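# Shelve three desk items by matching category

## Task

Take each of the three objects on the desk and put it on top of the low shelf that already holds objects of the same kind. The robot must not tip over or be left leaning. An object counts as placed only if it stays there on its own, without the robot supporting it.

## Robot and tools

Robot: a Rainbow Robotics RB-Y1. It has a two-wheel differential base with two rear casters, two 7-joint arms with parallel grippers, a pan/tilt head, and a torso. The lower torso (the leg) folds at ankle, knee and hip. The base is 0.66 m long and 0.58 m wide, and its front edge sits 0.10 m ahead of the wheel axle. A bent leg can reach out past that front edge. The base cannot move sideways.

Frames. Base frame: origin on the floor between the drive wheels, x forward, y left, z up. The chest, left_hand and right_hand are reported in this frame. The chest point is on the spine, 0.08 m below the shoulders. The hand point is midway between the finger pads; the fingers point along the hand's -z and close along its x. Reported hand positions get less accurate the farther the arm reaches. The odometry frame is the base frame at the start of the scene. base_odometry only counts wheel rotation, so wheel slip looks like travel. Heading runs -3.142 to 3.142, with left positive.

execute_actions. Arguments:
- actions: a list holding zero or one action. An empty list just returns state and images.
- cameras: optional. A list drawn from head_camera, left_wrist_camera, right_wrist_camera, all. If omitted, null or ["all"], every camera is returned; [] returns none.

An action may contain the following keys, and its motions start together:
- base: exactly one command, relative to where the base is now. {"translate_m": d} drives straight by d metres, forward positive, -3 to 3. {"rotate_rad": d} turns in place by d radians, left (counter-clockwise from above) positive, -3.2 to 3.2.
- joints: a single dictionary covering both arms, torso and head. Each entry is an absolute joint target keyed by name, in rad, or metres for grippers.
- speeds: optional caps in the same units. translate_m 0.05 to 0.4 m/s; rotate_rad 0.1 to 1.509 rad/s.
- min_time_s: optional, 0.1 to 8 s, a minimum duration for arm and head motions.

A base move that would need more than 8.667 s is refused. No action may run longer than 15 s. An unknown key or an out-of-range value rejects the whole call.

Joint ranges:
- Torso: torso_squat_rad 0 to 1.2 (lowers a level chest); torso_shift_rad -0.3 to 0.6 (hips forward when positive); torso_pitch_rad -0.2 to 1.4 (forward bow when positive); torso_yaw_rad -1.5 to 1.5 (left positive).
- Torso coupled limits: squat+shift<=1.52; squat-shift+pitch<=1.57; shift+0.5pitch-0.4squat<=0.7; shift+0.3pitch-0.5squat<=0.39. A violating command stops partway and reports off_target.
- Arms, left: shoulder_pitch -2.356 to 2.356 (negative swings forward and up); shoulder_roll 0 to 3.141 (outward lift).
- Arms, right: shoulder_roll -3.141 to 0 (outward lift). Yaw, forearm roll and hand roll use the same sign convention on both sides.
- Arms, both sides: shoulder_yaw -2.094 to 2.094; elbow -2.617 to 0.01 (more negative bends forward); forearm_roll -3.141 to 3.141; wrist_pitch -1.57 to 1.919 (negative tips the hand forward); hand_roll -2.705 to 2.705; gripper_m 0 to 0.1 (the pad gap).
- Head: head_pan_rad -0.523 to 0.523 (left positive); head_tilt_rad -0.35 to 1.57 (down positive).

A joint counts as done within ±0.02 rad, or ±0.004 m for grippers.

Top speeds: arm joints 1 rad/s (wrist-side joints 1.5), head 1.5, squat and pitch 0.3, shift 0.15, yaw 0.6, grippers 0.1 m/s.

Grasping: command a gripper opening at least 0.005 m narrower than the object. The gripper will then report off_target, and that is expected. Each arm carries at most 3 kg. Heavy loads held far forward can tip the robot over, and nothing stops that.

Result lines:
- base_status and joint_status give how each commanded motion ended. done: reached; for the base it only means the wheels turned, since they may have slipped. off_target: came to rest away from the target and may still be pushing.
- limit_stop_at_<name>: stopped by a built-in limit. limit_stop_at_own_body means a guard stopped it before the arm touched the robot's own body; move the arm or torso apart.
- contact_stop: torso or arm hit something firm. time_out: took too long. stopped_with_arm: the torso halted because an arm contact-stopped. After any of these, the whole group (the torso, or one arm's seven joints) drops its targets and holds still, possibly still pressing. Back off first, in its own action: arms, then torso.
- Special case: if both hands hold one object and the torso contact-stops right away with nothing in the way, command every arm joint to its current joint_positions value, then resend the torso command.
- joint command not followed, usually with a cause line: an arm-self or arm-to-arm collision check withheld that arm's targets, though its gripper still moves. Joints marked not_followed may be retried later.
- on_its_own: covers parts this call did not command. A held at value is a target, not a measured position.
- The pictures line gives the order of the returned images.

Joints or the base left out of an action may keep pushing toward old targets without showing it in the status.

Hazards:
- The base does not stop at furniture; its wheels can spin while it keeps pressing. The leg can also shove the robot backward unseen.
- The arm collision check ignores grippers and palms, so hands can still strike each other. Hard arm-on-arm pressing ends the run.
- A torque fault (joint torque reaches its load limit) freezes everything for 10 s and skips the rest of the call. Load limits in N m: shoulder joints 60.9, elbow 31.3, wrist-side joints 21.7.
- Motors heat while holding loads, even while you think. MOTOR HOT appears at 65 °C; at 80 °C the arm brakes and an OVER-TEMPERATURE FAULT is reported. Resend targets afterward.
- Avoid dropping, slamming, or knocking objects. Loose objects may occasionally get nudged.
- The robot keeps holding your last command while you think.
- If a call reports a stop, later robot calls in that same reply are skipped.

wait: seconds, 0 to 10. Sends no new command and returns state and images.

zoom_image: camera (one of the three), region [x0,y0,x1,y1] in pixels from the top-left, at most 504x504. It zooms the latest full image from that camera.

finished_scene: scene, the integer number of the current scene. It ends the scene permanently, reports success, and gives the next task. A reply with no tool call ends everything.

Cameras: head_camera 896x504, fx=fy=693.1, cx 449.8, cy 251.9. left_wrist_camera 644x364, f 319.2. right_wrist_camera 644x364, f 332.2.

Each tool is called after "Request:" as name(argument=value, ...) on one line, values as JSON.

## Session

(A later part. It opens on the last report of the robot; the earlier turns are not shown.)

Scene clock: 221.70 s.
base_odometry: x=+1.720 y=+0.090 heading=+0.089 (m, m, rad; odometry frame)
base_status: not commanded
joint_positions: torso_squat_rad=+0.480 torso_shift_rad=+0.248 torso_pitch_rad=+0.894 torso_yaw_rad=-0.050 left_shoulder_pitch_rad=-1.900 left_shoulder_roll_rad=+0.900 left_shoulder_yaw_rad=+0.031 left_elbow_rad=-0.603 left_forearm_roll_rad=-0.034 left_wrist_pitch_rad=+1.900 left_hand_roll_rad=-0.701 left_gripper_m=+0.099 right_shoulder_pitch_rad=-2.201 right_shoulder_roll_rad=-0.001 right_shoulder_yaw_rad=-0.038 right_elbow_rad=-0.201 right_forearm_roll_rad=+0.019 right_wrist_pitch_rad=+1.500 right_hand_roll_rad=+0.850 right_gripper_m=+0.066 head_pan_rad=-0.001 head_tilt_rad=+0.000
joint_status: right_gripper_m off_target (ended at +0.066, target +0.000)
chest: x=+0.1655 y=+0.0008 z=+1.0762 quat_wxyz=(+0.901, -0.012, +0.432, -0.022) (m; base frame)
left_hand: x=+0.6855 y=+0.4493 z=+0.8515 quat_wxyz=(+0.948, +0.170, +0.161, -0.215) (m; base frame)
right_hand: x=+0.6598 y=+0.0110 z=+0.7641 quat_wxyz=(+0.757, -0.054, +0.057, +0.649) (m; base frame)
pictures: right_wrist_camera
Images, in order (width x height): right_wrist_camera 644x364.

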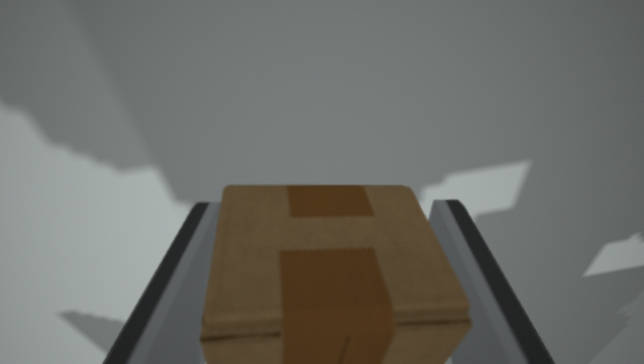

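Held. Lift with torso only, then head to the back wall.

Request:
execute_actions(actions=[{"joints":{"torso_squat_rad":0,"torso_shift_rad":0,"torso_pitch_rad":0.5,"torso_yaw_rad":0}}], cameras=[])

Request:
execute_actions(actions=[{"base":{"translate_m":-0.5},"joints":{"right_shoulder_pitch_rad":-1.8,"right_elbow_rad":-0.3,"right_wrist_pitch_rad":1.3}}], cameras=[])

Request:
execute_actions(actions=[{"base":{"rotate_rad":3.14}}], cameras=["head_camera"])

Scene clock: 228.10 s.
base_odometry: x=+1.720 y=+0.090 heading=+0.089 (m, m, rad; odometry frame)
base_status: not commanded
joint_positions: torso_squat_rad=+0.000 torso_shift_rad=+0.000 torso_pitch_rad=+0.500 torso_yaw_rad=+0.000 left_shoulder_pitch_rad=-1.900 left_shoulder_roll_rad=+0.900 left_shoulder_yaw_rad=+0.031 left_elbow_rad=-0.603 left_forearm_roll_rad=-0.034 left_wrist_pitch_rad=+1.900 left_hand_roll_rad=-0.701 left_gripper_m=+0.099 right_shoulder_pitch_rad=-2.200 right_shoulder_roll_rad=-0.001 right_shoulder_yaw_rad=-0.038 right_elbow_rad=-0.200 right_forearm_roll_rad=+0.019 right_wrist_pitch_rad=+1.500 right_hand_roll_rad=+0.850 right_gripper_m=+0.063 head_pan_rad=-0.001 head_tilt_rad=+0.000
joint_status: all done
chest: x=-0.0797 y=+0.0009 z=+1.2521 quat_wxyz=(+0.969, -0.001, +0.247, +0.000) (m; base frame)
left_hand: x=+0.4664 y=+0.4740 z=+1.2552 quat_wxyz=(+0.962, +0.221, -0.021, -0.156) (m; base frame)
right_hand: x=+0.4954 y=+0.0386 z=+1.1536 quat_wxyz=(+0.742, -0.168, -0.103, +0.641) (m; base frame)
pictures: none
No camera images: the call's "cameras" was empty. Leave "cameras" out to get every camera's image.

Scene clock: 230.73 s.
base_odometry: x=+1.222 y=+0.046 heading=+0.090 (m, m, rad; odometry frame)
base_status: done
joint_positions: torso_squat_rad=+0.000 torso_shift_rad=+0.000 torso_pitch_rad=+0.500 torso_yaw_rad=+0.000 left_shoulder_pitch_rad=-1.900 left_shoulder_roll_rad=+0.900 left_shoulder_yaw_rad=+0.031 left_elbow_rad=-0.603 left_forearm_roll_rad=-0.034 left_wrist_pitch_rad=+1.900 left_hand_roll_rad=-0.701 left_gripper_m=+0.099 right_shoulder_pitch_rad=-1.800 right_shoulder_roll_rad=-0.001 right_shoulder_yaw_rad=-0.038 right_elbow_rad=-0.300 right_forearm_roll_rad=+0.019 right_wrist_pitch_rad=+1.300 right_hand_roll_rad=+0.850 right_gripper_m=+0.063 head_pan_rad=-0.001 head_tilt_rad=+0.000
joint_status: all done
chest: x=-0.0797 y=+0.0009 z=+1.2521 quat_wxyz=(+0.969, -0.001, +0.247, +0.000) (m; base frame)
left_hand: x=+0.4664 y=+0.4741 z=+1.2552 quat_wxyz=(+0.962, +0.221, -0.021, -0.156) (m; base frame)
right_hand: x=+0.4826 y=-0.0005 z=+0.9766 quat_wxyz=(+0.769, -0.102, -0.079, +0.626) (m; base frame)
pictures: none
No camera images: the call's "cameras" was empty. Leave "cameras" out to get every camera's image.

Scene clock: 236.10 s.
base_odometry: x=+1.222 y=+0.046 heading=-3.054 (m, m, rad; odometry frame)
base_status: done
joint_positions: torso_squat_rad=+0.000 torso_shift_rad=+0.000 torso_pitch_rad=+0.500 torso_yaw_rad=+0.000 left_shoulder_pitch_rad=-1.900 left_shoulder_roll_rad=+0.900 left_shoulder_yaw_rad=+0.031 left_elbow_rad=-0.603 left_forearm_roll_rad=-0.034 left_wrist_pitch_rad=+1.900 left_hand_roll_rad=-0.701 left_gripper_m=+0.099 right_shoulder_pitch_rad=-1.800 right_shoulder_roll_rad=-0.001 right_shoulder_yaw_rad=-0.038 right_elbow_rad=-0.300 right_forearm_roll_rad=+0.019 right_wrist_pitch_rad=+1.300 right_hand_roll_rad=+0.850 right_gripper_m=+0.063 head_pan_rad=-0.001 head_tilt_rad=+0.000
joint_status: not commanded
chest: x=-0.0796 y=+0.0010 z=+1.2520 quat_wxyz=(+0.969, -0.001, +0.247, +0.000) (m; base frame)
left_hand: x=+0.4664 y=+0.4741 z=+1.2552 quat_wxyz=(+0.962, +0.221, -0.021, -0.156) (m; base frame)
right_hand: x=+0.4826 y=-0.0005 z=+0.9766 quat_wxyz=(+0.769, -0.102, -0.079, +0.626) (m; base frame)
pictures: head_camera
Images, in order (width x height): head_camera 896x504.

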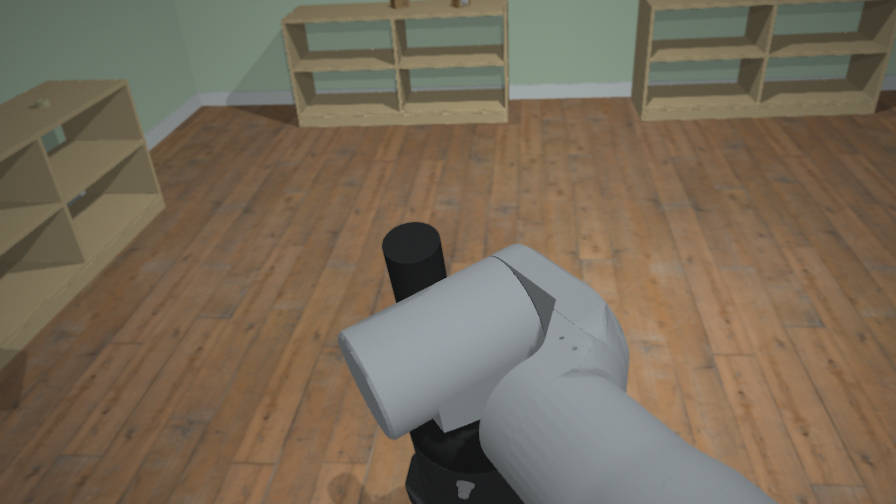

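Request:
execute_actions(actions=[{"base":{"rotate_rad":0.17}}], cameras=[])

Request:
execute_actions(actions=[{"base":{"translate_m":3.0}}], cameras=[])

Request:
execute_actions(actions=[{"base":{"rotate_rad":-0.17},"joints":{"head_tilt_rad":0.3}}], cameras=["head_camera"])

Scene clock: 240.57 s.
base_odometry: x=+1.222 y=+0.046 heading=-2.884 (m, m, rad; odometry frame)
base_status: done
joint_positions: torso_squat_rad=+0.000 torso_shift_rad=+0.000 torso_pitch_rad=+0.500 torso_yaw_rad=+0.000 left_shoulder_pitch_rad=-1.900 left_shoulder_roll_rad=+0.900 left_shoulder_yaw_rad=+0.031 left_elbow_rad=-0.603 left_forearm_roll_rad=-0.034 left_wrist_pitch_rad=+1.900 left_hand_roll_rad=-0.701 left_gripper_m=+0.099 right_shoulder_pitch_rad=-1.800 right_shoulder_roll_rad=-0.001 right_shoulder_yaw_rad=-0.038 right_elbow_rad=-0.300 right_forearm_roll_rad=+0.019 right_wrist_pitch_rad=+1.300 right_hand_roll_rad=+0.850 right_gripper_m=+0.063 head_pan_rad=-0.001 head_tilt_rad=+0.000
joint_status: not commanded
chest: x=-0.0796 y=+0.0010 z=+1.2520 quat_wxyz=(+0.969, -0.001, +0.247, +0.000) (m; base frame)
left_hand: x=+0.4664 y=+0.4741 z=+1.2552 quat_wxyz=(+0.962, +0.221, -0.021, -0.156) (m; base frame)
right_hand: x=+0.4826 y=-0.0005 z=+0.9766 quat_wxyz=(+0.769, -0.102, -0.079, +0.626) (m; base frame)
pictures: none
No camera images: the call's "cameras" was empty. Leave "cameras" out to get every camera's image.

Scene clock: 249.40 s.
base_odometry: x=-1.679 y=-0.718 heading=-2.884 (m, m, rad; odometry frame)
base_status: done
joint_positions: torso_squat_rad=+0.000 torso_shift_rad=+0.000 torso_pitch_rad=+0.500 torso_yaw_rad=+0.000 left_shoulder_pitch_rad=-1.900 left_shoulder_roll_rad=+0.900 left_shoulder_yaw_rad=+0.031 left_elbow_rad=-0.603 left_forearm_roll_rad=-0.034 left_wrist_pitch_rad=+1.900 left_hand_roll_rad=-0.701 left_gripper_m=+0.099 right_shoulder_pitch_rad=-1.800 right_shoulder_roll_rad=-0.001 right_shoulder_yaw_rad=-0.038 right_elbow_rad=-0.300 right_forearm_roll_rad=+0.019 right_wrist_pitch_rad=+1.300 right_hand_roll_rad=+0.850 right_gripper_m=+0.063 head_pan_rad=-0.001 head_tilt_rad=+0.000
joint_status: not commanded
chest: x=-0.0796 y=+0.0010 z=+1.2520 quat_wxyz=(+0.969, -0.001, +0.247, +0.000) (m; base frame)
left_hand: x=+0.4665 y=+0.4741 z=+1.2551 quat_wxyz=(+0.962, +0.221, -0.021, -0.156) (m; base frame)
right_hand: x=+0.4827 y=-0.0005 z=+0.9765 quat_wxyz=(+0.769, -0.102, -0.079, +0.626) (m; base frame)
pictures: none
No camera images: the call's "cameras" was empty. Leave "cameras" out to get every camera's image.

Scene clock: 250.90 s.
base_odometry: x=-1.679 y=-0.718 heading=-3.054 (m, m, rad; odometry frame)
base_status: done
joint_positions: torso_squat_rad=+0.000 torso_shift_rad=+0.000 torso_pitch_rad=+0.500 torso_yaw_rad=+0.000 left_shoulder_pitch_rad=-1.900 left_shoulder_roll_rad=+0.900 left_shoulder_yaw_rad=+0.031 left_elbow_rad=-0.603 left_forearm_roll_rad=-0.034 left_wrist_pitch_rad=+1.900 left_hand_roll_rad=-0.701 left_gripper_m=+0.099 right_shoulder_pitch_rad=-1.800 right_shoulder_roll_rad=-0.001 right_shoulder_yaw_rad=-0.038 right_elbow_rad=-0.300 right_forearm_roll_rad=+0.019 right_wrist_pitch_rad=+1.300 right_hand_roll_rad=+0.850 right_gripper_m=+0.063 head_pan_rad=-0.001 head_tilt_rad=+0.300
joint_status: all done
chest: x=-0.0796 y=+0.0009 z=+1.2520 quat_wxyz=(+0.969, -0.001, +0.247, +0.000) (m; base frame)
left_hand: x=+0.4664 y=+0.4741 z=+1.2551 quat_wxyz=(+0.962, +0.221, -0.021, -0.156) (m; base frame)
right_hand: x=+0.4826 y=-0.0005 z=+0.9766 quat_wxyz=(+0.769, -0.102, -0.079, +0.626) (m; base frame)
pictures: head_camera
Images, in order (width x height): head_camera 896x504.

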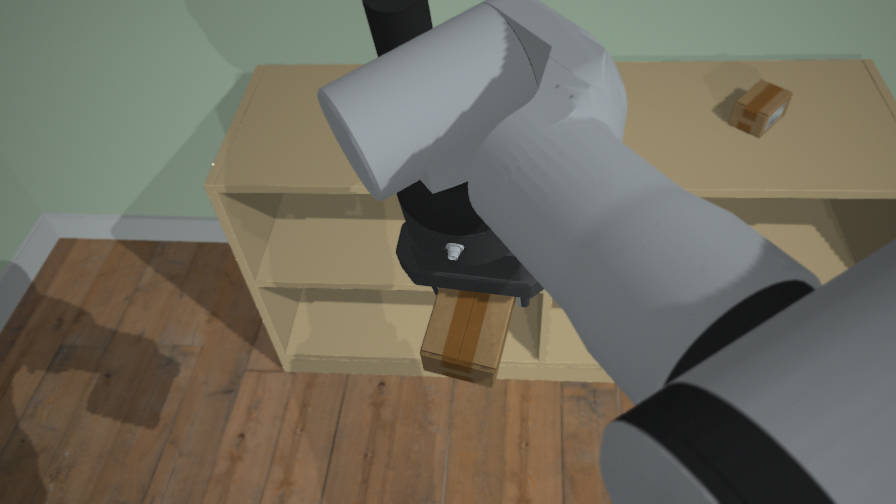

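Request:
execute_actions(actions=[{"base":{"translate_m":0.62}}], cameras=[])

Request:
execute_actions(actions=[{"joints":{"torso_pitch_rad":0.8,"head_tilt_rad":0.2}}], cameras=["head_camera","right_wrist_camera"])

Scene clock: 256.07 s.
base_odometry: x=-2.297 y=-0.772 heading=-3.054 (m, m, rad; odometry frame)
base_status: done
joint_positions: torso_squat_rad=+0.000 torso_shift_rad=+0.000 torso_pitch_rad=+0.500 torso_yaw_rad=+0.000 left_shoulder_pitch_rad=-1.900 left_shoulder_roll_rad=+0.900 left_shoulder_yaw_rad=+0.031 left_elbow_rad=-0.603 left_forearm_roll_rad=-0.034 left_wrist_pitch_rad=+1.900 left_hand_roll_rad=-0.701 left_gripper_m=+0.099 right_shoulder_pitch_rad=-1.800 right_shoulder_roll_rad=-0.001 right_shoulder_yaw_rad=-0.038 right_elbow_rad=-0.300 right_forearm_roll_rad=+0.019 right_wrist_pitch_rad=+1.300 right_hand_roll_rad=+0.850 right_gripper_m=+0.063 head_pan_rad=-0.001 head_tilt_rad=+0.300
joint_status: not commanded
chest: x=-0.0796 y=+0.0009 z=+1.2520 quat_wxyz=(+0.969, -0.001, +0.247, +0.000) (m; base frame)
left_hand: x=+0.4665 y=+0.4741 z=+1.2551 quat_wxyz=(+0.962, +0.221, -0.021, -0.156) (m; base frame)
right_hand: x=+0.4827 y=-0.0005 z=+0.9765 quat_wxyz=(+0.769, -0.102, -0.079, +0.626) (m; base frame)
pictures: none
No camera images: the call's "cameras" was empty. Leave "cameras" out to get every camera's image.

Scene clock: 257.83 s.
base_odometry: x=-2.297 y=-0.772 heading=-3.054 (m, m, rad; odometry frame)
base_status: not commanded
joint_positions: torso_squat_rad=+0.000 torso_shift_rad=+0.000 torso_pitch_rad=+0.800 torso_yaw_rad=+0.000 left_shoulder_pitch_rad=-1.900 left_shoulder_roll_rad=+0.900 left_shoulder_yaw_rad=+0.031 left_elbow_rad=-0.603 left_forearm_roll_rad=-0.034 left_wrist_pitch_rad=+1.900 left_hand_roll_rad=-0.701 left_gripper_m=+0.099 right_shoulder_pitch_rad=-1.800 right_shoulder_roll_rad=-0.001 right_shoulder_yaw_rad=-0.038 right_elbow_rad=-0.300 right_forearm_roll_rad=+0.019 right_wrist_pitch_rad=+1.300 right_hand_roll_rad=+0.850 right_gripper_m=+0.063 head_pan_rad=-0.001 head_tilt_rad=+0.200
joint_status: all done
chest: x=-0.0060 y=+0.0009 z=+1.1960 quat_wxyz=(+0.921, -0.001, +0.389, +0.000) (m; base frame)
left_hand: x=+0.5167 y=+0.4740 z=+1.0376 quat_wxyz=(+0.955, +0.195, +0.123, -0.188) (m; base frame)
right_hand: x=+0.4498 y=-0.0006 z=+0.7667 quat_wxyz=(+0.772, -0.007, +0.037, +0.634) (m; base frame)
pictures: head_camera, right_wrist_camera
Images, in order (width x height): head_camera 896x504, right_wrist_camera 644x364.

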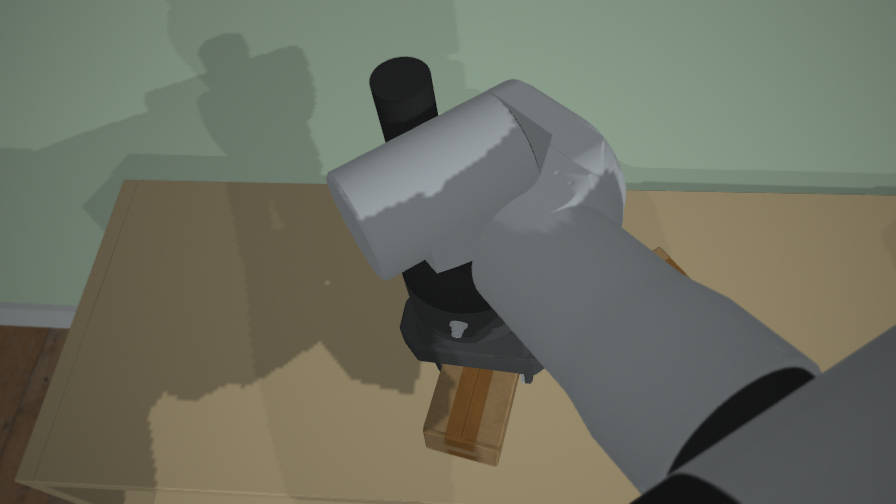

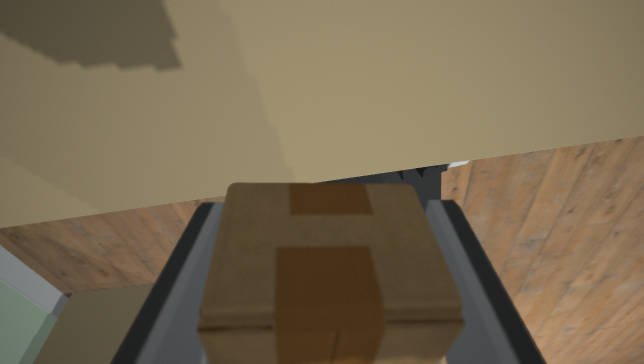

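Box is near the edge; advance 8 cm then release.

Request:
execute_actions(actions=[{"base":{"translate_m":0.08}}], cameras=[])

Request:
execute_actions(actions=[{"joints":{"right_gripper_m":0.1}}], cameras=[])

Request:
execute_actions(actions=[{"base":{"translate_m":-0.4},"joints":{"torso_pitch_rad":0.5}}], cameras=["right_wrist_camera"])

Scene clock: 261.57 s.
base_odometry: x=-2.377 y=-0.779 heading=-3.054 (m, m, rad; odometry frame)
base_status: done
joint_positions: torso_squat_rad=+0.000 torso_shift_rad=+0.000 torso_pitch_rad=+0.800 torso_yaw_rad=+0.000 left_shoulder_pitch_rad=-1.900 left_shoulder_roll_rad=+0.900 left_shoulder_yaw_rad=+0.031 left_elbow_rad=-0.603 left_forearm_roll_rad=-0.034 left_wrist_pitch_rad=+1.900 left_hand_roll_rad=-0.701 left_gripper_m=+0.099 right_shoulder_pitch_rad=-1.800 right_shoulder_roll_rad=-0.001 right_shoulder_yaw_rad=-0.038 right_elbow_rad=-0.300 right_forearm_roll_rad=+0.019 right_wrist_pitch_rad=+1.300 right_hand_roll_rad=+0.850 right_gripper_m=+0.063 head_pan_rad=-0.001 head_tilt_rad=+0.200
joint_status: not commanded
chest: x=-0.0060 y=+0.0009 z=+1.1960 quat_wxyz=(+0.921, -0.001, +0.389, +0.000) (m; base frame)
left_hand: x=+0.5167 y=+0.4740 z=+1.0376 quat_wxyz=(+0.955, +0.195, +0.123, -0.188) (m; base frame)
right_hand: x=+0.4498 y=-0.0006 z=+0.7667 quat_wxyz=(+0.772, -0.007, +0.037, +0.634) (m; base frame)
pictures: none
No camera images: the call's "cameras" was empty. Leave "cameras" out to get every camera's image.

Scene clock: 263.03 s.
base_odometry: x=-2.377 y=-0.779 heading=-3.054 (m, m, rad; odometry frame)
base_status: not commanded
joint_positions: torso_squat_rad=+0.000 torso_shift_rad=+0.000 torso_pitch_rad=+0.800 torso_yaw_rad=+0.000 left_shoulder_pitch_rad=-1.900 left_shoulder_roll_rad=+0.900 left_shoulder_yaw_rad=+0.031 left_elbow_rad=-0.603 left_forearm_roll_rad=-0.034 left_wrist_pitch_rad=+1.900 left_hand_roll_rad=-0.701 left_gripper_m=+0.099 right_shoulder_pitch_rad=-1.800 right_shoulder_roll_rad=-0.001 right_shoulder_yaw_rad=-0.038 right_elbow_rad=-0.300 right_forearm_roll_rad=+0.019 right_wrist_pitch_rad=+1.300 right_hand_roll_rad=+0.850 right_gripper_m=+0.100 head_pan_rad=-0.001 head_tilt_rad=+0.200
joint_status: all done
chest: x=-0.0060 y=+0.0009 z=+1.1960 quat_wxyz=(+0.921, -0.001, +0.389, +0.000) (m; base frame)
left_hand: x=+0.5167 y=+0.4740 z=+1.0376 quat_wxyz=(+0.955, +0.195, +0.123, -0.188) (m; base frame)
right_hand: x=+0.4498 y=-0.0006 z=+0.7667 quat_wxyz=(+0.772, -0.007, +0.037, +0.634) (m; base frame)
pictures: none
No camera images: the call's "cameras" was empty. Leave "cameras" out to get every camera's image.

Scene clock: 265.63 s.
base_odometry: x=-1.978 y=-0.744 heading=-3.055 (m, m, rad; odometry frame)
base_status: done
joint_positions: torso_squat_rad=+0.000 torso_shift_rad=+0.000 torso_pitch_rad=+0.500 torso_yaw_rad=+0.000 left_shoulder_pitch_rad=-1.900 left_shoulder_roll_rad=+0.900 left_shoulder_yaw_rad=+0.031 left_elbow_rad=-0.603 left_forearm_roll_rad=-0.034 left_wrist_pitch_rad=+1.900 left_hand_roll_rad=-0.701 left_gripper_m=+0.099 right_shoulder_pitch_rad=-1.800 right_shoulder_roll_rad=-0.001 right_shoulder_yaw_rad=-0.038 right_elbow_rad=-0.300 right_forearm_roll_rad=+0.019 right_wrist_pitch_rad=+1.300 right_hand_roll_rad=+0.850 right_gripper_m=+0.100 head_pan_rad=-0.001 head_tilt_rad=+0.200
joint_status: all done
chest: x=-0.0797 y=+0.0009 z=+1.2521 quat_wxyz=(+0.969, -0.001, +0.247, +0.000) (m; base frame)
left_hand: x=+0.4663 y=+0.4742 z=+1.2553 quat_wxyz=(+0.962, +0.221, -0.021, -0.156) (m; base frame)
right_hand: x=+0.4827 y=-0.0004 z=+0.9768 quat_wxyz=(+0.769, -0.102, -0.079, +0.626) (m; base frame)
pictures: right_wrist_camera
Images, in order (width x height): right_wrist_camera 644x364.

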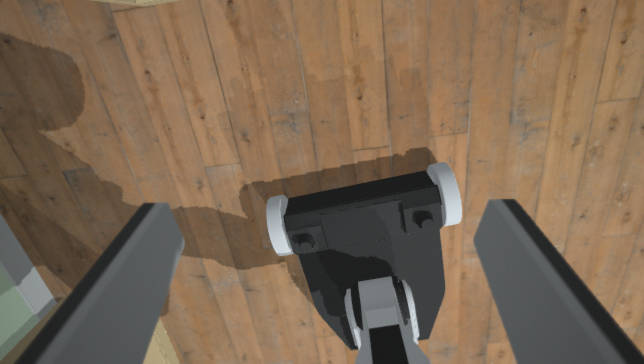

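Request:
finished_scene(scene=2)

The scene is finished: the task was done.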